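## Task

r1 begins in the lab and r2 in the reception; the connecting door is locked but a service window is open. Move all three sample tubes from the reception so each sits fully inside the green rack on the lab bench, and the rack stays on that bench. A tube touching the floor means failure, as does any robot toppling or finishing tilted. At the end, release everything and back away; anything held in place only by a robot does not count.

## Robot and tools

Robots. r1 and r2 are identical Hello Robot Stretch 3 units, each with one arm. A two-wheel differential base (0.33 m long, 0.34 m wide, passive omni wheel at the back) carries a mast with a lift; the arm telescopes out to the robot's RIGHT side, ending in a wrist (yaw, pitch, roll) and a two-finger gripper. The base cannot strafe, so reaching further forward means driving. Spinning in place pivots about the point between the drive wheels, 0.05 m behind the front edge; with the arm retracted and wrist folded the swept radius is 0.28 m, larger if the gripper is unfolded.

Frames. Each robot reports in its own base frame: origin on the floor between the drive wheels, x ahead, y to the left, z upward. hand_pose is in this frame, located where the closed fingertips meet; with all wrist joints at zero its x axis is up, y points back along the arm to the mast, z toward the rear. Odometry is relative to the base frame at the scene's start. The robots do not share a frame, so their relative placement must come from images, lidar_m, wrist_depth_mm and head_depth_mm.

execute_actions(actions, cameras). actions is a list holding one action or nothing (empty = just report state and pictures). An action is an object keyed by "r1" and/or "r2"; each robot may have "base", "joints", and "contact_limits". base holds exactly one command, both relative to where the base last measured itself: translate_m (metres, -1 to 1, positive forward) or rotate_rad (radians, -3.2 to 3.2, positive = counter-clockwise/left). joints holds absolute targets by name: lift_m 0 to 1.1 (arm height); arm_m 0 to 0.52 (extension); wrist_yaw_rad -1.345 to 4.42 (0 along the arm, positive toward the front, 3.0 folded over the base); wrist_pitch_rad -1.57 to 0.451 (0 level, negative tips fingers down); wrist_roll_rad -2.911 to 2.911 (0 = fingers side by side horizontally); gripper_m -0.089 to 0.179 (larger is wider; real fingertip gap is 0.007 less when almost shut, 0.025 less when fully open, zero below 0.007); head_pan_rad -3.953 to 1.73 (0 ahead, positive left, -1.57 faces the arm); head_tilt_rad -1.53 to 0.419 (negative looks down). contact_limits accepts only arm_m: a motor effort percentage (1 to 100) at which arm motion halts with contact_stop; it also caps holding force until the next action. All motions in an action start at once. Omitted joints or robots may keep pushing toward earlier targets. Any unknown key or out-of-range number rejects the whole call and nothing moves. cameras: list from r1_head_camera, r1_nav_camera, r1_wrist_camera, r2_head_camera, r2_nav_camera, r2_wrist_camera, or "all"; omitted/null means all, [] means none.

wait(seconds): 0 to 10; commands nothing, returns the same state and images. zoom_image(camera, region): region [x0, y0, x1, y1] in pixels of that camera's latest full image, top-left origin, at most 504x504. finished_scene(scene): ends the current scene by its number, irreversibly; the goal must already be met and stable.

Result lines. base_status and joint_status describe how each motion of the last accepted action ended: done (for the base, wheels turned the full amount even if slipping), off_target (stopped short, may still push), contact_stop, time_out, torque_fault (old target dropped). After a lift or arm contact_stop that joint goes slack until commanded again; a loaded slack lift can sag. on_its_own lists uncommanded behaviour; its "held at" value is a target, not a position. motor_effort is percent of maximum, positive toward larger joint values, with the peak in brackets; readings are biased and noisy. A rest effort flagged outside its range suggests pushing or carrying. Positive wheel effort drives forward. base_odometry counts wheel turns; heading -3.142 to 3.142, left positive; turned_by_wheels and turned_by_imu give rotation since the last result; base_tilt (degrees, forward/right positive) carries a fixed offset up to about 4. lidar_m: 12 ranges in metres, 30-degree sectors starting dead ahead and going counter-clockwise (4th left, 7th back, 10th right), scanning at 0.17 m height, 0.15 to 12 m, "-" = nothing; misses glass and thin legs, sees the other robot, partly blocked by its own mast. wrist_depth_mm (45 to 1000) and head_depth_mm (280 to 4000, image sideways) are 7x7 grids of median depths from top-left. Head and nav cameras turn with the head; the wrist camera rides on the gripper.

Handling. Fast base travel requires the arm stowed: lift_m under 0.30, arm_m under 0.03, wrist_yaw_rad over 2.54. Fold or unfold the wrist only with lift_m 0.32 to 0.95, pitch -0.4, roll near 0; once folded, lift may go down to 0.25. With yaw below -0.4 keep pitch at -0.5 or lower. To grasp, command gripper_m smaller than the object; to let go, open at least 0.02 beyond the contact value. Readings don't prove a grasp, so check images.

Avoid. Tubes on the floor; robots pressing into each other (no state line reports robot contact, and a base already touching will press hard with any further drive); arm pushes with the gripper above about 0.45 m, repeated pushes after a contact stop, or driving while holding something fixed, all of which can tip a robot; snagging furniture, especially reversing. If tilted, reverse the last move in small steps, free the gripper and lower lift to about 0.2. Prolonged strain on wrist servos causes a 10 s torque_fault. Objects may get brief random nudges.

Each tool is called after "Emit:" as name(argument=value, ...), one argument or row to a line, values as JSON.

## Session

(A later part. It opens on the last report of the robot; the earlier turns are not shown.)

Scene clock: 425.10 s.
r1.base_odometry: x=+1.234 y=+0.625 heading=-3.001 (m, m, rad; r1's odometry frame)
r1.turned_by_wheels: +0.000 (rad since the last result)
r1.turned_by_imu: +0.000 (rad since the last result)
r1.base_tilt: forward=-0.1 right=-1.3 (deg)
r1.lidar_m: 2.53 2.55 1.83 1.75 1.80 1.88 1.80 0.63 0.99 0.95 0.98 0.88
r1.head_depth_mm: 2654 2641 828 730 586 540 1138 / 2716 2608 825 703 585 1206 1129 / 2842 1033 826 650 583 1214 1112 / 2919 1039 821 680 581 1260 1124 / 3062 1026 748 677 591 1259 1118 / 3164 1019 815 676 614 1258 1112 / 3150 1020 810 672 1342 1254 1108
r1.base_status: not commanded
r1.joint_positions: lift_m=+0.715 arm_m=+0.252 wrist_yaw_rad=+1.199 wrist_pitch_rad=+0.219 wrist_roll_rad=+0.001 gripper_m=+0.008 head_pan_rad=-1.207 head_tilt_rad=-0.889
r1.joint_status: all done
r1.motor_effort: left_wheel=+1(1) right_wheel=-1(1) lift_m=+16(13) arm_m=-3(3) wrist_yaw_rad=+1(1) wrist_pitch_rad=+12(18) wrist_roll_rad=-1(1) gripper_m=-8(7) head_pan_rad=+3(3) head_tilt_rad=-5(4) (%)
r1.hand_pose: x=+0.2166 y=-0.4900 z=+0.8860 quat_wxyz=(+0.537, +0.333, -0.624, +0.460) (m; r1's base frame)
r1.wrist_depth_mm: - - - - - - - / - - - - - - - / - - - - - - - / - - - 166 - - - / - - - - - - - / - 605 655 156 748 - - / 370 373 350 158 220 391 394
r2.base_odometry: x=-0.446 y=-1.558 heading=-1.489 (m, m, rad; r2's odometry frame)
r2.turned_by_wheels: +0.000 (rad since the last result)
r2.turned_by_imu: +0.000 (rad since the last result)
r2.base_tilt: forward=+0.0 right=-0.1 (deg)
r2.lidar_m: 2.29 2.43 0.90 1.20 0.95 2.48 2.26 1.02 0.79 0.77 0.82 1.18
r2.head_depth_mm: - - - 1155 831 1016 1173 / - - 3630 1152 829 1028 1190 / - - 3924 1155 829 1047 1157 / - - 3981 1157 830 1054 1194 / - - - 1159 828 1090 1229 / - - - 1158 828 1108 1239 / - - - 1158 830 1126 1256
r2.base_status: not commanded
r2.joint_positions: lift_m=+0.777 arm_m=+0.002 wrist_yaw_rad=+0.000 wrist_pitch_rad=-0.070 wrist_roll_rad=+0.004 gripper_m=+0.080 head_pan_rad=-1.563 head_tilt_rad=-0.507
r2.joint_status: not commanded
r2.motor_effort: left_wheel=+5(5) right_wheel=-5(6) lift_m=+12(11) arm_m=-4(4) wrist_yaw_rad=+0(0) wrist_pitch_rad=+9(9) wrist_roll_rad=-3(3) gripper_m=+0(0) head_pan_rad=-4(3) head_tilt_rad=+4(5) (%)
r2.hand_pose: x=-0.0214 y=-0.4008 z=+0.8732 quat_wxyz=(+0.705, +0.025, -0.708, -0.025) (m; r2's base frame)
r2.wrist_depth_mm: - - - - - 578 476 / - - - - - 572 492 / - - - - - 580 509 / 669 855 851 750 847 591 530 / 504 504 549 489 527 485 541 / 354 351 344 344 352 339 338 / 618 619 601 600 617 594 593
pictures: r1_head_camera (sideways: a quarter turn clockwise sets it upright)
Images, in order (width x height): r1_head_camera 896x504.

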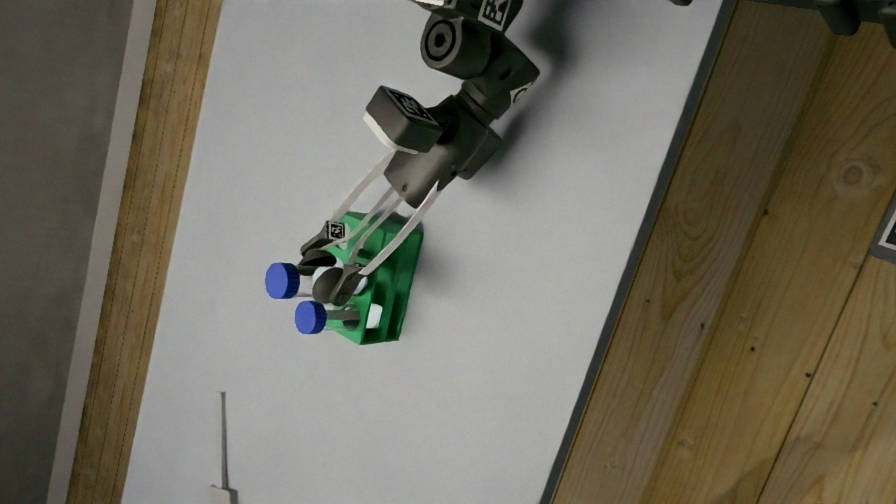

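In the hole. Release.

Emit:
execute_actions(
  actions=[
    {"r1":{"joints":{"gripper_m":0.06}}},
  ],
  cameras=[],
)

Emit:
execute_actions(
  actions=[
    {"r1":{"joints":{"lift_m":0.87}}},
  ],
  cameras=["r1_head_camera"],
)

Emit:
zoom_image(
  camera="r1_head_camera",
  region=[230,180,450,360],
)

Scene clock: 426.30 s.
r1.base_odometry: x=+1.234 y=+0.625 heading=-3.001 (m, m, rad; r1's odometry frame)
r1.turned_by_wheels: +0.000 (rad since the last result)
r1.turned_by_imu: +0.000 (rad since the last result)
r1.base_tilt: forward=-0.1 right=-1.3 (deg)
r1.lidar_m: 2.53 2.56 1.83 1.75 1.80 1.88 1.80 0.63 0.99 0.95 0.97 0.89
r1.head_depth_mm: 2659 2645 827 731 584 539 1143 / 2750 2587 823 700 582 1199 1125 / 2803 1039 824 649 583 1222 1114 / 2972 1030 798 678 580 1263 1115 / 3046 1026 794 676 593 1256 1115 / 3138 1020 811 676 615 1251 1114 / 3195 1017 808 674 1363 1247 1116
r1.base_status: not commanded
r1.joint_positions: lift_m=+0.715 arm_m=+0.252 wrist_yaw_rad=+1.199 wrist_pitch_rad=+0.217 wrist_roll_rad=+0.001 gripper_m=+0.060 head_pan_rad=-1.207 head_tilt_rad=-0.889
r1.joint_status: all done
r1.motor_effort: left_wheel=+1(1) right_wheel=-1(1) lift_m=+16(16) arm_m=-4(4) wrist_yaw_rad=+0(1) wrist_pitch_rad=+13(14) wrist_roll_rad=-1(1) gripper_m=+0(82) head_pan_rad=+3(3) head_tilt_rad=-4(4) (%)
r1.hand_pose: x=+0.2166 y=-0.4900 z=+0.8856 quat_wxyz=(+0.537, +0.334, -0.624, +0.460) (m; r1's base frame)
r1.wrist_depth_mm: - - - - - - - / - - - - - - - / - - - - - - - / - - - - - - - / - - - - - - - / - 602 - 191 - - - / 367 370 348 213 332 389 392
r2.base_odometry: x=-0.446 y=-1.558 heading=-1.489 (m, m, rad; r2's odometry frame)
r2.turned_by_wheels: +0.000 (rad since the last result)
r2.turned_by_imu: +0.000 (rad since the last result)
r2.base_tilt: forward=-0.1 right=+0.0 (deg)
r2.lidar_m: 2.29 2.44 0.90 1.20 0.95 2.48 2.26 1.02 0.78 0.77 0.82 1.19
r2.head_depth_mm: - - - 1155 827 1018 1165 / - - 3598 1151 829 1026 1187 / - - 3935 1157 829 1049 1151 / - - 3884 1153 827 1055 1192 / - - - 1158 828 1081 1222 / - - - 1154 829 1097 1231 / - - - 1158 827 1126 1262
r2.base_status: not commanded
r2.joint_positions: lift_m=+0.777 arm_m=+0.002 wrist_yaw_rad=+0.000 wrist_pitch_rad=-0.070 wrist_roll_rad=+0.004 gripper_m=+0.080 head_pan_rad=-1.563 head_tilt_rad=-0.507
r2.joint_status: not commanded
r2.motor_effort: left_wheel=+5(4) right_wheel=-5(5) lift_m=+11(11) arm_m=-4(4) wrist_yaw_rad=+0(0) wrist_pitch_rad=+10(9) wrist_roll_rad=-3(3) gripper_m=+0(0) head_pan_rad=-3(3) head_tilt_rad=+5(4) (%)
r2.hand_pose: x=-0.0214 y=-0.4008 z=+0.8732 quat_wxyz=(+0.705, +0.025, -0.708, -0.025) (m; r2's base frame)
r2.wrist_depth_mm: - - - - - 585 476 / - - - - - 583 491 / - - - - - 572 511 / 662 870 857 738 835 587 526 / 505 496 541 489 528 481 543 / 350 350 344 345 346 339 339 / 621 607 623 600 599 594 589
pictures: none
No camera images: the call's "cameras" was empty. Leave "cameras" out to get every camera's image.

Scene clock: 428.53 s.
r1.base_odometry: x=+1.234 y=+0.625 heading=-3.001 (m, m, rad; r1's odometry frame)
r1.turned_by_wheels: +0.000 (rad since the last result)
r1.turned_by_imu: +0.000 (rad since the last result)
r1.base_tilt: forward=-0.2 right=-1.3 (deg)
r1.lidar_m: 2.53 2.55 1.83 1.75 1.81 1.89 1.80 0.63 0.99 0.95 0.98 0.89
r1.head_depth_mm: 2664 2685 880 669 583 540 1128 / 2754 2723 - 682 583 1199 1120 / 2855 2699 798 680 581 1218 1111 / 2937 1034 798 680 580 1264 1122 / 3000 1021 768 678 591 1254 1122 / 3122 1022 811 676 615 1258 1114 / 3190 1016 809 674 1349 1258 1110
r1.base_status: not commanded
r1.joint_positions: lift_m=+0.870 arm_m=+0.252 wrist_yaw_rad=+1.199 wrist_pitch_rad=+0.217 wrist_roll_rad=+0.001 gripper_m=+0.060 head_pan_rad=-1.207 head_tilt_rad=-0.889
r1.joint_status: all done
r1.motor_effort: left_wheel=+0(1) right_wheel=-1(1) lift_m=+21(21) arm_m=-2(3) wrist_yaw_rad=+0(0) wrist_pitch_rad=+13(13) wrist_roll_rad=-1(1) gripper_m=+0(0) head_pan_rad=+4(3) head_tilt_rad=-4(4) (%)
r1.hand_pose: x=+0.2166 y=-0.4900 z=+1.0403 quat_wxyz=(+0.537, +0.334, -0.624, +0.460) (m; r1's base frame)
r1.wrist_depth_mm: - - - - - - - / - - - - - - - / - - - - - - - / - - - - - - - / - - - - - - - / - - - - - - - / - - 715 768 726 - -
r2.base_odometry: x=-0.446 y=-1.558 heading=-1.489 (m, m, rad; r2's odometry frame)
r2.turned_by_wheels: +0.000 (rad since the last result)
r2.turned_by_imu: +0.000 (rad since the last result)
r2.base_tilt: forward=+0.0 right=+0.0 (deg)
r2.lidar_m: 2.29 2.43 0.90 1.21 0.95 2.48 2.26 1.02 0.79 0.77 0.82 1.18
r2.head_depth_mm: - - - 1159 828 1014 1172 / - - 3612 1155 830 1027 1186 / - - 3969 1154 828 1049 1155 / - - 3909 1161 828 1052 1194 / - - - 1156 825 1087 1225 / - - - 1158 832 1100 1234 / - - - 1160 829 1130 1256
r2.base_status: not commanded
r2.joint_positions: lift_m=+0.777 arm_m=+0.002 wrist_yaw_rad=+0.000 wrist_pitch_rad=-0.070 wrist_roll_rad=+0.004 gripper_m=+0.080 head_pan_rad=-1.563 head_tilt_rad=-0.507
r2.joint_status: not commanded
r2.motor_effort: left_wheel=+5(5) right_wheel=-5(5) lift_m=+12(12) arm_m=-4(4) wrist_yaw_rad=+0(0) wrist_pitch_rad=+10(10) wrist_roll_rad=-3(3) gripper_m=+0(0) head_pan_rad=-4(3) head_tilt_rad=+5(4) (%)
r2.hand_pose: x=-0.0214 y=-0.4008 z=+0.8732 quat_wxyz=(+0.705, +0.025, -0.708, -0.025) (m; r2's base frame)
r2.wrist_depth_mm: - - - - - 577 474 / - - - - - 580 485 / - - - - - 585 510 / 666 896 870 727 832 582 532 / 505 497 540 491 523 480 546 / 348 351 344 343 347 338 338 / 616 602 613 616 607 598 592
pictures: r1_head_camera (sideways: a quarter turn clockwise sets it upright)
Images, in order (width x height): r1_head_camera 896x504.

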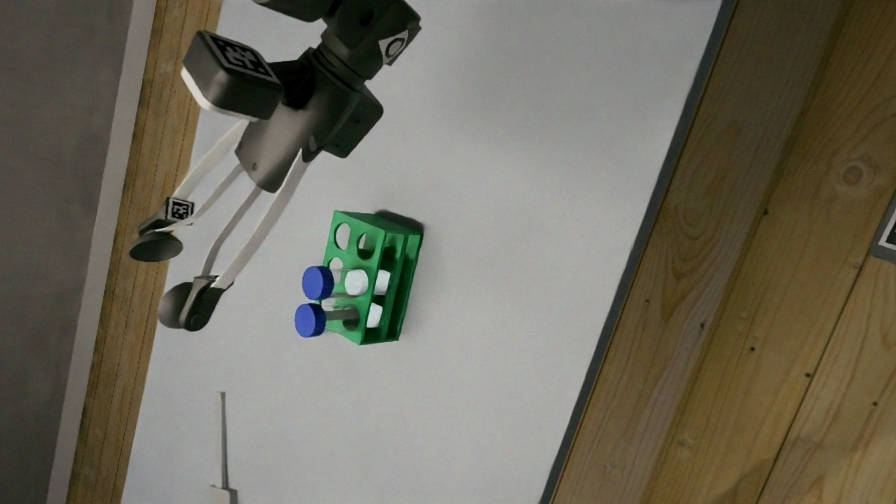

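Region (230, 180, 450, 360) of r1_head_camera's 896x504 image, scaled by 2.291, with more detail than that image has; it fills the top 412 rows of this view, and the rest is white.

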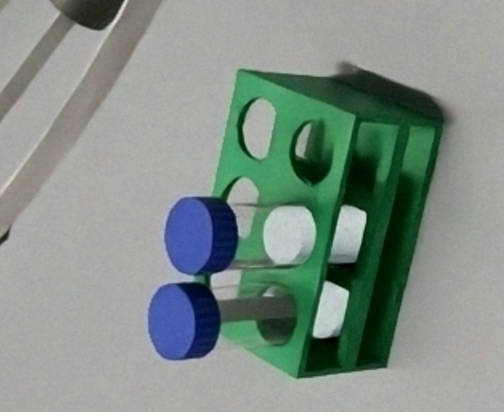

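Emit:
execute_actions(
  actions=[
    {"r1":{"base":{"translate_m":1.0},"joints":{"arm_m":0,"wrist_pitch_rad":-0.05,"wrist_yaw_rad":0,"head_pan_rad":-1.57,"head_tilt_rad":-0.6,"gripper_m":0.09}}},
  ],
  cameras=[],
)

Emit:
execute_actions(
  actions=[
    {"r1":{"base":{"translate_m":0.845}}},
  ],
  cameras=[],
)

Emit:
execute_actions(
  actions=[
    {"r1":{"base":{"rotate_rad":1.61}}},
  ],
  cameras=[],
)

Emit:
execute_actions(
  actions=[
    {"r1":{"base":{"translate_m":-0.684},"joints":{"lift_m":0.775}}},
  ],
  cameras=[],
)

Emit:
execute_actions(
  actions=[
    {"r1":{"joints":{"arm_m":0.24}}},
  ],
  cameras=["r1_wrist_camera","r1_head_camera"],
)

Scene clock: 440.37 s.
r1.base_odometry: x=+0.244 y=+0.484 heading=-3.001 (m, m, rad; r1's odometry frame)
r1.turned_by_wheels: +0.000 (rad since the last result)
r1.turned_by_imu: +0.001 (rad since the last result)
r1.base_tilt: forward=-0.1 right=-1.3 (deg)
r1.lidar_m: 1.53 1.58 1.86 1.77 1.83 2.46 1.58 1.35 0.29 0.92 2.25 1.60
r1.head_depth_mm: 2572 2880 3091 979 750 607 - / 2585 2898 3107 974 745 610 - / 2571 2885 3098 1015 821 - - / 2573 2867 3095 2395 1809 - - / 2598 2892 3123 2350 1807 1464 1229 / 2589 2856 3104 2371 1800 1454 1227 / 2582 2874 3055 2369 1775 1457 1225
r1.base_status: done
r1.joint_positions: lift_m=+0.870 arm_m=+0.000 wrist_yaw_rad=+0.001 wrist_pitch_rad=-0.068 wrist_roll_rad=+0.001 gripper_m=+0.090 head_pan_rad=-1.563 head_tilt_rad=-0.606
r1.joint_status: all done
r1.motor_effort: left_wheel=+0(4) right_wheel=-2(2) lift_m=+21(21) arm_m=-2(5) wrist_yaw_rad=-1(3) wrist_pitch_rad=+10(12) wrist_roll_rad=-1(1) gripper_m=+0(79) head_pan_rad=-5(36) head_tilt_rad=+2(21) (%)
r1.hand_pose: x=-0.0213 y=-0.3993 z=+0.9671 quat_wxyz=(+0.707, +0.025, -0.707, -0.024) (m; r1's base frame)
r1.wrist_depth_mm: - - - - - - - / - - - - - - - / - - - - - - - / - - - - - - - / - - - - 765 779 779 / - - - - 535 541 547 / - - - - 416 402 418
r2.base_odometry: x=-0.446 y=-1.558 heading=-1.489 (m, m, rad; r2's odometry frame)
r2.turned_by_wheels: +0.000 (rad since the last result)
r2.turned_by_imu: +0.001 (rad since the last result)
r2.base_tilt: forward=+0.0 right=-0.1 (deg)
r2.lidar_m: 2.29 2.43 0.90 1.20 0.95 2.47 2.26 1.02 0.78 0.77 0.82 1.18
r2.head_depth_mm: - - - 1151 828 1013 1167 / - - 3653 1153 828 1029 1188 / - - - 1153 826 1052 1154 / - - - 1152 826 1057 1198 / - - - 1159 831 1083 1230 / - - - 1154 828 1112 1224 / - - - 1154 830 1124 1256
r2.base_status: not commanded
r2.joint_positions: lift_m=+0.777 arm_m=+0.002 wrist_yaw_rad=+0.000 wrist_pitch_rad=-0.070 wrist_roll_rad=+0.004 gripper_m=+0.080 head_pan_rad=-1.563 head_tilt_rad=-0.507
r2.joint_status: not commanded
r2.motor_effort: left_wheel=+4(5) right_wheel=-5(5) lift_m=+11(12) arm_m=-4(4) wrist_yaw_rad=+0(0) wrist_pitch_rad=+10(10) wrist_roll_rad=-3(3) gripper_m=+0(0) head_pan_rad=-3(3) head_tilt_rad=+4(4) (%)
r2.hand_pose: x=-0.0214 y=-0.4008 z=+0.8732 quat_wxyz=(+0.705, +0.025, -0.708, -0.025) (m; r2's base frame)
r2.wrist_depth_mm: - - - - - 574 468 / - - - - - 579 498 / - - - - - 580 509 / 667 879 863 747 845 587 527 / 503 498 541 487 527 484 545 / 350 349 347 342 350 339 335 / 625 613 609 606 602 589 588
pictures: none
No camera images: the call's "cameras" was empty. Leave "cameras" out to get every camera's image.

Scene clock: 449.97 s.
r1.base_odometry: x=-0.593 y=+0.366 heading=-3.001 (m, m, rad; r1's odometry frame)
r1.turned_by_wheels: +0.000 (rad since the last result)
r1.turned_by_imu: +0.001 (rad since the last result)
r1.base_tilt: forward=-0.1 right=-1.3 (deg)
r1.lidar_m: 0.69 0.71 0.91 1.80 1.86 2.48 2.41 1.00 1.34 2.98 1.01 0.72
r1.head_depth_mm: 2543 2836 3114 2426 1835 1477 - / 2589 2874 3069 2418 1840 1498 - / 2547 2801 3122 2389 1816 - - / 2550 2845 3110 2353 1821 - - / 2527 2820 3105 2356 1791 1463 1227 / 2580 2797 2996 2354 1827 1451 1219 / 2091 2139 2137 2160 1768 1449 1217
r1.base_status: done
r1.joint_positions: lift_m=+0.870 arm_m=+0.000 wrist_yaw_rad=+0.001 wrist_pitch_rad=-0.068 wrist_roll_rad=+0.001 gripper_m=+0.090 head_pan_rad=-1.563 head_tilt_rad=-0.606
r1.joint_status: not commanded
r1.motor_effort: left_wheel=+0(4) right_wheel=-2(1) lift_m=+21(21) arm_m=-3(4) wrist_yaw_rad=+0(1) wrist_pitch_rad=+10(10) wrist_roll_rad=-1(1) gripper_m=+0(0) head_pan_rad=-5(5) head_tilt_rad=+3(2) (%)
r1.hand_pose: x=-0.0213 y=-0.3993 z=+0.9671 quat_wxyz=(+0.707, +0.025, -0.707, -0.024) (m; r1's base frame)
r1.wrist_depth_mm: 921 - - - - - - / 931 - - - - - - / 953 - - - - - - / 966 - - - - - - / 732 - - - - - - / 896 - - - - - - / 930 - - - - - -
r2.base_odometry: x=-0.446 y=-1.558 heading=-1.489 (m, m, rad; r2's odometry frame)
r2.turned_by_wheels: +0.000 (rad since the last result)
r2.turned_by_imu: +0.001 (rad since the last result)
r2.base_tilt: forward=+0.0 right=+0.0 (deg)
r2.lidar_m: 2.29 2.43 0.90 1.20 0.95 2.47 2.26 1.02 0.79 0.77 0.81 1.19
r2.head_depth_mm: - - - 1153 826 1011 1165 / - - 3654 1153 826 1022 1190 / - - 3874 1154 827 1046 1160 / - - 3967 1157 828 1054 1190 / - - - 1156 829 1086 1226 / - - - 1156 829 1105 1234 / - - - 1152 832 1123 1256
r2.base_status: not commanded
r2.joint_positions: lift_m=+0.777 arm_m=+0.002 wrist_yaw_rad=+0.000 wrist_pitch_rad=-0.070 wrist_roll_rad=+0.004 gripper_m=+0.080 head_pan_rad=-1.563 head_tilt_rad=-0.507
r2.joint_status: not commanded
r2.motor_effort: left_wheel=+5(5) right_wheel=-5(5) lift_m=+11(12) arm_m=-4(4) wrist_yaw_rad=+0(0) wrist_pitch_rad=+10(10) wrist_roll_rad=-3(3) gripper_m=+0(1) head_pan_rad=-4(4) head_tilt_rad=+5(4) (%)
r2.hand_pose: x=-0.0214 y=-0.4008 z=+0.8732 quat_wxyz=(+0.705, +0.025, -0.708, -0.025) (m; r2's base frame)
r2.wrist_depth_mm: - - - - - 580 468 / - - - - - 578 485 / - - - - - 579 505 / 663 891 855 748 819 575 524 / 505 490 535 496 518 477 539 / 351 351 346 345 353 337 336 / 620 625 605 605 606 588 591
pictures: none
No camera images: the call's "cameras" was empty. Leave "cameras" out to get every camera's image.

Scene clock: 453.47 s.
r1.base_odometry: x=-0.593 y=+0.366 heading=-1.391 (m, m, rad; r1's odometry frame)
r1.turned_by_wheels: +1.610 (rad since the last result)
r1.turned_by_imu: +1.574 (rad since the last result)
r1.base_tilt: forward=-0.1 right=-1.3 (deg)
r1.lidar_m: 1.80 1.88 2.56 1.00 1.00 3.10 2.71 0.98 0.72 0.69 0.72 0.94
r1.head_depth_mm: 547 606 676 766 888 1051 - / 549 605 679 771 892 1042 - / 550 608 680 772 895 - - / 550 612 681 776 898 - - / 551 611 684 780 905 1074 1201 / 554 614 685 781 911 1074 1207 / 555 614 691 785 907 1087 1215
r1.base_status: done
r1.joint_positions: lift_m=+0.870 arm_m=+0.000 wrist_yaw_rad=+0.001 wrist_pitch_rad=-0.068 wrist_roll_rad=+0.001 gripper_m=+0.090 head_pan_rad=-1.563 head_tilt_rad=-0.606
r1.joint_status: not commanded
r1.motor_effort: left_wheel=-3(6) right_wheel=+2(5) lift_m=+21(21) arm_m=-3(3) wrist_yaw_rad=+0(1) wrist_pitch_rad=+10(10) wrist_roll_rad=-1(1) gripper_m=+0(0) head_pan_rad=-5(4) head_tilt_rad=+2(3) (%)
r1.hand_pose: x=-0.0213 y=-0.3993 z=+0.9671 quat_wxyz=(+0.707, +0.025, -0.707, -0.024) (m; r1's base frame)
r1.wrist_depth_mm: 404 405 404 404 404 405 - / 416 412 413 416 418 415 - / 426 431 428 429 429 429 - / 441 441 445 444 442 439 - / 455 456 457 457 455 452 782 / 472 473 473 477 468 469 550 / 487 493 490 490 489 491 425
r2.base_odometry: x=-0.446 y=-1.558 heading=-1.489 (m, m, rad; r2's odometry frame)
r2.turned_by_wheels: +0.000 (rad since the last result)
r2.turned_by_imu: +0.000 (rad since the last result)
r2.base_tilt: forward=-0.1 right=+0.0 (deg)
r2.lidar_m: 2.29 2.43 0.90 1.20 0.95 2.48 2.26 1.02 0.78 0.77 0.82 1.19
r2.head_depth_mm: - - - 1165 824 1017 1171 / - - 3658 1152 827 1028 1185 / - - 3942 1148 825 1050 1161 / - - 3980 1153 826 1061 1196 / - - - 1156 831 1085 1225 / - - - 1150 832 1105 1230 / - - - 1159 829 1132 1258
r2.base_status: not commanded
r2.joint_positions: lift_m=+0.777 arm_m=+0.002 wrist_yaw_rad=+0.000 wrist_pitch_rad=-0.070 wrist_roll_rad=+0.004 gripper_m=+0.080 head_pan_rad=-1.563 head_tilt_rad=-0.507
r2.joint_status: not commanded
r2.motor_effort: left_wheel=+5(4) right_wheel=-4(5) lift_m=+12(12) arm_m=-4(4) wrist_yaw_rad=+0(0) wrist_pitch_rad=+10(9) wrist_roll_rad=-3(3) gripper_m=+1(0) head_pan_rad=-3(3) head_tilt_rad=+4(5) (%)
r2.hand_pose: x=-0.0214 y=-0.4008 z=+0.8732 quat_wxyz=(+0.705, +0.025, -0.708, -0.025) (m; r2's base frame)
r2.wrist_depth_mm: - - - - - 579 473 / - - - - - 581 488 / - - - - - 572 501 / 666 899 856 743 842 580 533 / 500 497 540 492 521 479 548 / 349 349 346 344 351 339 335 / 623 611 613 607 609 592 586
pictures: none
No camera images: the call's "cameras" was empty. Leave "cameras" out to get every camera's image.

Scene clock: 461.80 s.
r1.base_odometry: x=-0.715 y=+1.039 heading=-1.391 (m, m, rad; r1's odometry frame)
r1.turned_by_wheels: +0.000 (rad since the last result)
r1.turned_by_imu: +0.000 (rad since the last result)
r1.base_tilt: forward=-0.1 right=-1.4 (deg)
r1.lidar_m: 2.49 2.57 1.04 0.99 3.28 2.38 2.30 0.98 0.72 0.69 0.72 0.98
r1.head_depth_mm: - - 3547 985 748 1052 1211 / - - 3531 970 743 1058 1212 / - - 3237 872 743 1063 1203 / 1436 2359 3056 848 737 1053 - / - 2370 3186 961 733 1073 1204 / - - 3410 950 730 1077 1205 / - - 3320 906 728 1083 1221
r1.base_status: done
r1.joint_positions: lift_m=+0.775 arm_m=+0.000 wrist_yaw_rad=+0.001 wrist_pitch_rad=-0.069 wrist_roll_rad=+0.001 gripper_m=+0.090 head_pan_rad=-1.563 head_tilt_rad=-0.606
r1.joint_status: all done
r1.motor_effort: left_wheel=-3(6) right_wheel=+2(4) lift_m=+17(20) arm_m=-4(3) wrist_yaw_rad=+0(1) wrist_pitch_rad=+11(11) wrist_roll_rad=-1(1) gripper_m=+0(0) head_pan_rad=-5(5) head_tilt_rad=+2(2) (%)
r1.hand_pose: x=-0.0213 y=-0.3993 z=+0.8722 quat_wxyz=(+0.707, +0.025, -0.707, -0.024) (m; r1's base frame)
r1.wrist_depth_mm: 456 - - - - - - / 460 - - - - - - / 457 - - - - - - / 461 - - - - - - / 449 484 529 470 470 505 511 / 340 343 348 350 351 358 359 / 265 255 268 271 273 262 277
r2.base_odometry: x=-0.446 y=-1.558 heading=-1.489 (m, m, rad; r2's odometry frame)
r2.turned_by_wheels: +0.000 (rad since the last result)
r2.turned_by_imu: +0.001 (rad since the last result)
r2.base_tilt: forward=+0.0 right=+0.0 (deg)
r2.lidar_m: 2.29 2.44 0.90 1.20 0.95 2.47 2.26 1.02 0.79 0.77 0.82 1.19
r2.head_depth_mm: - - - 1149 824 1013 1157 / - - 3655 1156 824 1024 1189 / - 3583 2649 1153 831 1052 1155 / - - 2706 1154 828 1057 1201 / - - - 1154 829 1091 1225 / - - - 1156 834 1103 1226 / - - - 1162 830 1127 1252
r2.base_status: not commanded
r2.joint_positions: lift_m=+0.777 arm_m=+0.002 wrist_yaw_rad=+0.000 wrist_pitch_rad=-0.070 wrist_roll_rad=+0.004 gripper_m=+0.080 head_pan_rad=-1.563 head_tilt_rad=-0.507
r2.joint_status: not commanded
r2.motor_effort: left_wheel=+5(5) right_wheel=-4(5) lift_m=+11(11) arm_m=-4(4) wrist_yaw_rad=+0(0) wrist_pitch_rad=+9(10) wrist_roll_rad=-3(3) gripper_m=+0(1) head_pan_rad=-3(3) head_tilt_rad=+4(4) (%)
r2.hand_pose: x=-0.0214 y=-0.4008 z=+0.8732 quat_wxyz=(+0.705, +0.025, -0.708, -0.025) (m; r2's base frame)
r2.wrist_depth_mm: - - - - - 574 471 / - - - - - 580 492 / - - - - - 573 513 / 668 864 860 735 832 589 528 / 502 499 535 487 534 484 544 / 351 351 343 345 351 336 337 / 624 622 615 604 598 600 589
pictures: none
No camera images: the call's "cameras" was empty. Leave "cameras" out to get every camera's image.

Scene clock: 464.80 s.
r1.base_odometry: x=-0.715 y=+1.039 heading=-1.391 (m, m, rad; r1's odometry frame)
r1.turned_by_wheels: +0.000 (rad since the last result)
r1.turned_by_imu: +0.000 (rad since the last result)
r1.base_tilt: forward=-0.2 right=-1.3 (deg)
r1.lidar_m: 2.48 2.57 1.05 0.99 3.28 2.39 2.30 0.98 0.72 0.69 0.72 0.98
r1.head_depth_mm: - - 3491 977 750 660 - / - - 3512 976 - - 1205 / - - 3254 943 - 1094 1206 / 1426 2363 3018 1009 735 1096 1216 / - 2392 3209 953 734 1071 1201 / - - 3421 953 733 1074 1208 / - - 3312 906 729 1080 1212
r1.base_status: not commanded
r1.joint_positions: lift_m=+0.775 arm_m=+0.240 wrist_yaw_rad=+0.001 wrist_pitch_rad=-0.069 wrist_roll_rad=+0.001 gripper_m=+0.090 head_pan_rad=-1.563 head_tilt_rad=-0.606
r1.joint_status: all done
r1.motor_effort: left_wheel=-3(3) right_wheel=+3(2) lift_m=+17(16) arm_m=+5(2) wrist_yaw_rad=-1(1) wrist_pitch_rad=+11(11) wrist_roll_rad=-1(1) gripper_m=+0(1) head_pan_rad=-5(5) head_tilt_rad=+3(1) (%)
r1.hand_pose: x=-0.0213 y=-0.6386 z=+0.8722 quat_wxyz=(+0.707, +0.025, -0.707, -0.024) (m; r1's base frame)
r1.wrist_depth_mm: - - - - - - - / - - - - - - - / - - - - - - - / - - - - - - - / - 476 527 493 502 503 508 / 339 343 245 248 248 355 357 / 264 255 246 244 241 261 275
r2.base_odometry: x=-0.446 y=-1.558 heading=-1.489 (m, m, rad; r2's odometry frame)
r2.turned_by_wheels: +0.000 (rad since the last result)
r2.turned_by_imu: +0.000 (rad since the last result)
r2.base_tilt: forward=+0.0 right=-0.1 (deg)
r2.lidar_m: 2.29 2.43 0.90 1.20 0.95 2.48 2.26 1.02 0.78 0.77 0.82 1.19
r2.head_depth_mm: - - - 1153 827 1020 1167 / - - 3629 1152 827 1028 1190 / - 3611 2664 1094 828 1049 1151 / - - 2537 1096 827 1054 1195 / - - - 1159 828 1085 1229 / - - - 1155 829 1110 1229 / - - - 1156 830 1126 1252
r2.base_status: not commanded
r2.joint_positions: lift_m=+0.777 arm_m=+0.002 wrist_yaw_rad=+0.000 wrist_pitch_rad=-0.070 wrist_roll_rad=+0.004 gripper_m=+0.080 head_pan_rad=-1.563 head_tilt_rad=-0.507
r2.joint_status: not commanded
r2.motor_effort: left_wheel=+5(5) right_wheel=-5(5) lift_m=+11(11) arm_m=-4(4) wrist_yaw_rad=+0(0) wrist_pitch_rad=+9(10) wrist_roll_rad=-3(3) gripper_m=+0(1) head_pan_rad=-3(3) head_tilt_rad=+4(4) (%)
r2.hand_pose: x=-0.0214 y=-0.4008 z=+0.8732 quat_wxyz=(+0.705, +0.025, -0.708, -0.025) (m; r2's base frame)
r2.wrist_depth_mm: - - - - - 578 476 / - - - - - 575 490 / - - - 935 - 574 508 / 666 876 871 730 821 576 531 / 507 498 539 487 527 479 549 / 351 349 345 344 350 339 335 / 619 610 617 596 602 592 599
pictures: r1_head_camera (sideways: a quarter turn clockwise sets it upright), r1_wrist_camera
Images, in order (width x height): r1_head_camera 896x504, r1_wrist_camera 644x364.

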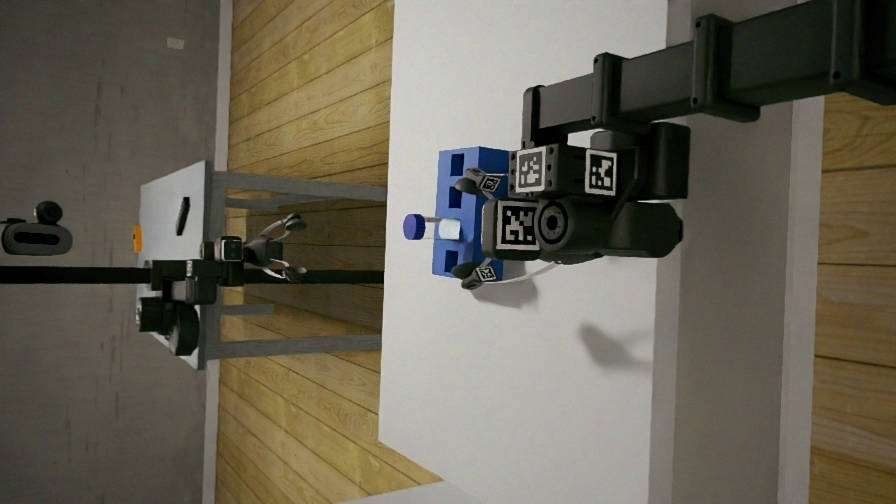

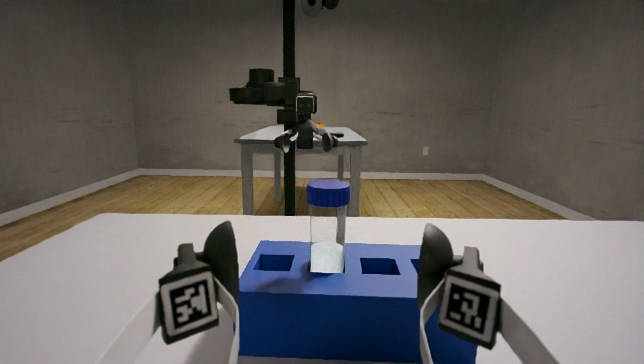

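Centred.

Emit:
execute_actions(
  actions=[
    {"r1":{"joints":{"arm_m":0.342}}},
  ],
  cameras=["r1_wrist_camera"],
)

Emit:
execute_actions(
  actions=[
    {"r1":{"joints":{"gripper_m":0.003}}},
  ],
  cameras=[],
)

Emit:
execute_actions(
  actions=[
    {"r1":{"joints":{"lift_m":0.9}}},
  ],
  cameras=["r1_wrist_camera"],
)

Scene clock: 467.00 s.
r1.base_odometry: x=-0.715 y=+1.039 heading=-1.391 (m, m, rad; r1's odometry frame)
r1.turned_by_wheels: +0.000 (rad since the last result)
r1.turned_by_imu: +0.000 (rad since the last result)
r1.base_tilt: forward=-0.1 right=-1.3 (deg)
r1.lidar_m: 2.49 2.58 1.04 0.99 3.29 2.38 2.30 0.98 0.72 0.69 0.72 0.98
r1.head_depth_mm: - - 3482 983 747 659 - / - - 3453 1019 - 1086 1188 / - - 3269 1064 694 1062 1208 / 1437 2376 2996 917 715 1067 1206 / - 2394 3184 956 731 1074 1192 / - - 3388 950 733 1070 1211 / - - 3315 914 727 1081 1204
r1.base_status: not commanded
r1.joint_positions: lift_m=+0.775 arm_m=+0.342 wrist_yaw_rad=+0.001 wrist_pitch_rad=-0.069 wrist_roll_rad=+0.001 gripper_m=+0.090 head_pan_rad=-1.563 head_tilt_rad=-0.606
r1.joint_status: all done
r1.motor_effort: left_wheel=-3(3) right_wheel=+2(2) lift_m=+17(16) arm_m=+4(5) wrist_yaw_rad=+0(0) wrist_pitch_rad=+10(11) wrist_roll_rad=-1(1) gripper_m=+0(0) head_pan_rad=-4(5) head_tilt_rad=+2(2) (%)
r1.hand_pose: x=-0.0213 y=-0.7406 z=+0.8722 quat_wxyz=(+0.707, +0.025, -0.707, -0.024) (m; r1's base frame)
r1.wrist_depth_mm: - - - - - - - / - - - - - - - / - - - - - - - / - - - - - - - / - - - 176 - - - / 339 339 345 328 349 355 358 / 263 256 203 177 199 198 275
r2.base_odometry: x=-0.446 y=-1.558 heading=-1.489 (m, m, rad; r2's odometry frame)
r2.turned_by_wheels: +0.000 (rad since the last result)
r2.turned_by_imu: +0.000 (rad since the last result)
r2.base_tilt: forward=+0.0 right=-0.1 (deg)
r2.lidar_m: 2.29 2.43 0.90 1.20 0.95 2.47 2.26 1.02 0.78 0.77 0.82 1.18
r2.head_depth_mm: - - - 1159 828 1016 1168 / - - 3662 1156 827 1030 1191 / - 3561 3670 1094 826 1048 1150 / - - 1542 1095 829 1053 1196 / - - - 1153 828 1084 1221 / - - - 1153 828 1105 1231 / - - - 1157 826 1126 1257
r2.base_status: not commanded
r2.joint_positions: lift_m=+0.777 arm_m=+0.002 wrist_yaw_rad=+0.000 wrist_pitch_rad=-0.070 wrist_roll_rad=+0.004 gripper_m=+0.080 head_pan_rad=-1.563 head_tilt_rad=-0.507
r2.joint_status: not commanded
r2.motor_effort: left_wheel=+5(5) right_wheel=-5(5) lift_m=+11(11) arm_m=-4(4) wrist_yaw_rad=+0(0) wrist_pitch_rad=+10(10) wrist_roll_rad=-3(3) gripper_m=+0(0) head_pan_rad=-3(3) head_tilt_rad=+4(5) (%)
r2.hand_pose: x=-0.0214 y=-0.4008 z=+0.8732 quat_wxyz=(+0.705, +0.025, -0.708, -0.025) (m; r2's base frame)
r2.wrist_depth_mm: - - - - - 585 468 / - - - - - 581 489 / - - - - - 588 504 / 665 892 871 645 837 584 526 / 508 497 547 483 524 480 545 / 349 346 343 339 350 339 338 / 615 608 619 613 610 592 597
pictures: r1_wrist_camera
Images, in order (width x height): r1_wrist_camera 644x364.

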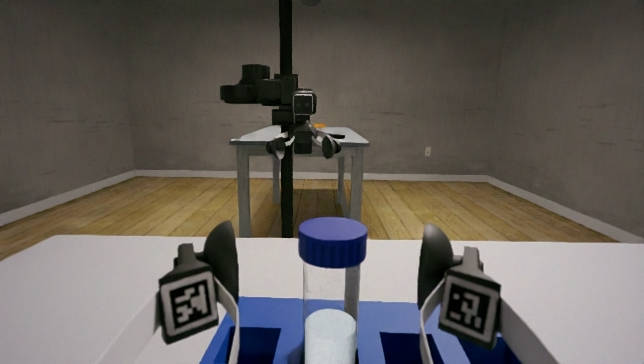

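Scene clock: 468.37 s.
r1.base_odometry: x=-0.715 y=+1.039 heading=-1.391 (m, m, rad; r1's odometry frame)
r1.turned_by_wheels: +0.000 (rad since the last result)
r1.turned_by_imu: +0.000 (rad since the last result)
r1.base_tilt: forward=-0.1 right=-1.3 (deg)
r1.lidar_m: 2.48 2.58 1.05 0.99 3.25 2.38 2.29 0.98 0.72 0.69 0.72 0.98
r1.head_depth_mm: - - 3512 980 750 660 - / - - 3469 1019 - 1086 1177 / - - 3227 1068 694 1065 1207 / 1453 2346 3029 981 713 1065 1204 / - 2380 3211 956 735 1073 1200 / - - 3385 959 734 1082 1218 / - - 3354 909 729 1075 1221
r1.base_status: not commanded
r1.joint_positions: lift_m=+0.775 arm_m=+0.342 wrist_yaw_rad=+0.000 wrist_pitch_rad=-0.069 wrist_roll_rad=+0.001 gripper_m=+0.003 head_pan_rad=-1.563 head_tilt_rad=-0.606
r1.joint_status: all done
r1.motor_effort: left_wheel=-3(3) right_wheel=+2(2) lift_m=+16(17) arm_m=+4(3) wrist_yaw_rad=+0(1) wrist_pitch_rad=+11(11) wrist_roll_rad=-1(1) gripper_m=-11(82) head_pan_rad=-5(4) head_tilt_rad=+3(3) (%)
r1.hand_pose: x=-0.0213 y=-0.7406 z=+0.8722 quat_wxyz=(+0.707, +0.025, -0.707, -0.024) (m; r1's base frame)
r1.wrist_depth_mm: - - - - - - - / - - - - - - - / - - - - - - - / - - - - - - - / - - - 168 - - - / 339 339 353 275 372 351 355 / 264 266 202 177 198 203 274
r2.base_odometry: x=-0.446 y=-1.558 heading=-1.489 (m, m, rad; r2's odometry frame)
r2.turned_by_wheels: +0.000 (rad since the last result)
r2.turned_by_imu: +0.000 (rad since the last result)
r2.base_tilt: forward=-0.1 right=-0.1 (deg)
r2.lidar_m: 2.29 2.44 0.90 1.20 0.95 2.47 2.26 1.02 0.79 0.77 0.82 1.19
r2.head_depth_mm: - - - 1158 827 1016 1168 / - - 3655 1151 824 1025 1193 / - 3575 3674 1090 823 1050 1156 / - - 1538 1097 829 1053 1195 / - - - 1152 832 1089 1227 / - - - 1155 831 1101 1231 / - - - 1163 831 1131 1256
r2.base_status: not commanded
r2.joint_positions: lift_m=+0.777 arm_m=+0.002 wrist_yaw_rad=+0.000 wrist_pitch_rad=-0.070 wrist_roll_rad=+0.004 gripper_m=+0.080 head_pan_rad=-1.563 head_tilt_rad=-0.507
r2.joint_status: not commanded
r2.motor_effort: left_wheel=+5(4) right_wheel=-5(5) lift_m=+12(12) arm_m=-4(4) wrist_yaw_rad=+0(0) wrist_pitch_rad=+9(10) wrist_roll_rad=-3(3) gripper_m=+1(0) head_pan_rad=-3(4) head_tilt_rad=+4(4) (%)
r2.hand_pose: x=-0.0214 y=-0.4008 z=+0.8732 quat_wxyz=(+0.705, +0.025, -0.708, -0.025) (m; r2's base frame)
r2.wrist_depth_mm: - - - - - 574 473 / - - - - - 584 493 / - - - - - 579 507 / 673 867 862 653 833 580 525 / 506 497 536 488 524 478 545 / 352 351 347 343 354 337 336 / 616 618 619 607 607 591 592
pictures: none
No camera images: the call's "cameras" was empty. Leave "cameras" out to get every camera's image.

Scene clock: 470.33 s.
r1.base_odometry: x=-0.715 y=+1.039 heading=-1.391 (m, m, rad; r1's odometry frame)
r1.turned_by_wheels: +0.000 (rad since the last result)
r1.turned_by_imu: +0.000 (rad since the last result)
r1.base_tilt: forward=-0.1 right=-1.3 (deg)
r1.lidar_m: 2.48 2.59 1.05 0.99 3.28 2.38 2.30 0.98 0.72 0.69 0.72 0.98
r1.head_depth_mm: - - 3534 1078 - 1097 1207 / - - 3966 896 741 1058 1210 / - - 3997 836 743 1059 1197 / 1429 2388 1848 850 734 1063 1209 / - 2403 3168 956 736 1074 1209 / - - 3364 947 728 1074 1216 / - - 3376 908 727 1079 1215
r1.base_status: not commanded
r1.joint_positions: lift_m=+0.900 arm_m=+0.342 wrist_yaw_rad=+0.000 wrist_pitch_rad=-0.073 wrist_roll_rad=+0.001 gripper_m=+0.003 head_pan_rad=-1.563 head_tilt_rad=-0.606
r1.joint_status: all done
r1.motor_effort: left_wheel=-3(4) right_wheel=+2(2) lift_m=+22(25) arm_m=+3(4) wrist_yaw_rad=-1(0) wrist_pitch_rad=+14(14) wrist_roll_rad=-1(1) gripper_m=-10(9) head_pan_rad=-5(4) head_tilt_rad=+2(2) (%)
r1.hand_pose: x=-0.0213 y=-0.7404 z=+0.9958 quat_wxyz=(+0.707, +0.026, -0.707, -0.026) (m; r1's base frame)
r1.wrist_depth_mm: - - - - - - - / - - - - - - - / - - - - - - - / - - - - - - - / - - - 167 - - - / - - - - - - - / 463 443 430 186 434 460 461
r2.base_odometry: x=-0.446 y=-1.558 heading=-1.489 (m, m, rad; r2's odometry frame)
r2.turned_by_wheels: +0.000 (rad since the last result)
r2.turned_by_imu: +0.000 (rad since the last result)
r2.base_tilt: forward=+0.0 right=-0.1 (deg)
r2.lidar_m: 2.29 2.44 0.90 1.20 0.95 2.47 2.26 1.02 0.79 0.77 0.82 1.19
r2.head_depth_mm: - - - 1149 824 1017 1171 / - - 3662 1150 825 1031 1190 / - 3526 2690 1159 827 1053 1158 / - 1567 2655 1097 828 1046 1194 / - - - 1154 826 1085 1222 / - - - 1149 827 1103 1233 / - - - 1160 830 1131 1249
r2.base_status: not commanded
r2.joint_positions: lift_m=+0.777 arm_m=+0.002 wrist_yaw_rad=+0.000 wrist_pitch_rad=-0.070 wrist_roll_rad=+0.004 gripper_m=+0.080 head_pan_rad=-1.563 head_tilt_rad=-0.507
r2.joint_status: not commanded
r2.motor_effort: left_wheel=+5(5) right_wheel=-5(5) lift_m=+12(11) arm_m=-4(4) wrist_yaw_rad=+0(0) wrist_pitch_rad=+10(10) wrist_roll_rad=-3(3) gripper_m=+0(0) head_pan_rad=-3(3) head_tilt_rad=+4(4) (%)
r2.hand_pose: x=-0.0214 y=-0.4008 z=+0.8732 quat_wxyz=(+0.705, +0.025, -0.708, -0.025) (m; r2's base frame)
r2.wrist_depth_mm: - - - - - 580 473 / - - - - - 584 492 / - - - - - 579 512 / 671 868 857 736 839 579 534 / 501 501 537 490 529 476 543 / 350 350 342 342 351 336 338 / 612 625 610 603 601 593 585
pictures: r1_wrist_camera
Images, in order (width x height): r1_wrist_camera 644x364.

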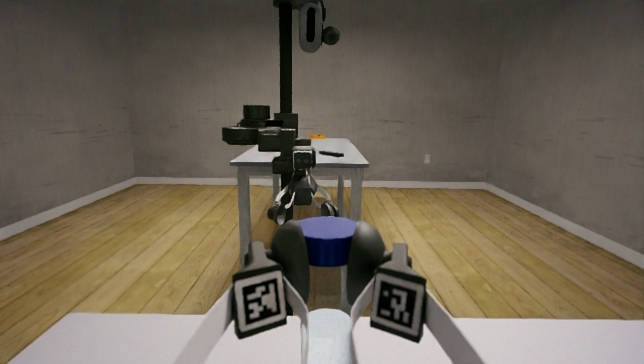

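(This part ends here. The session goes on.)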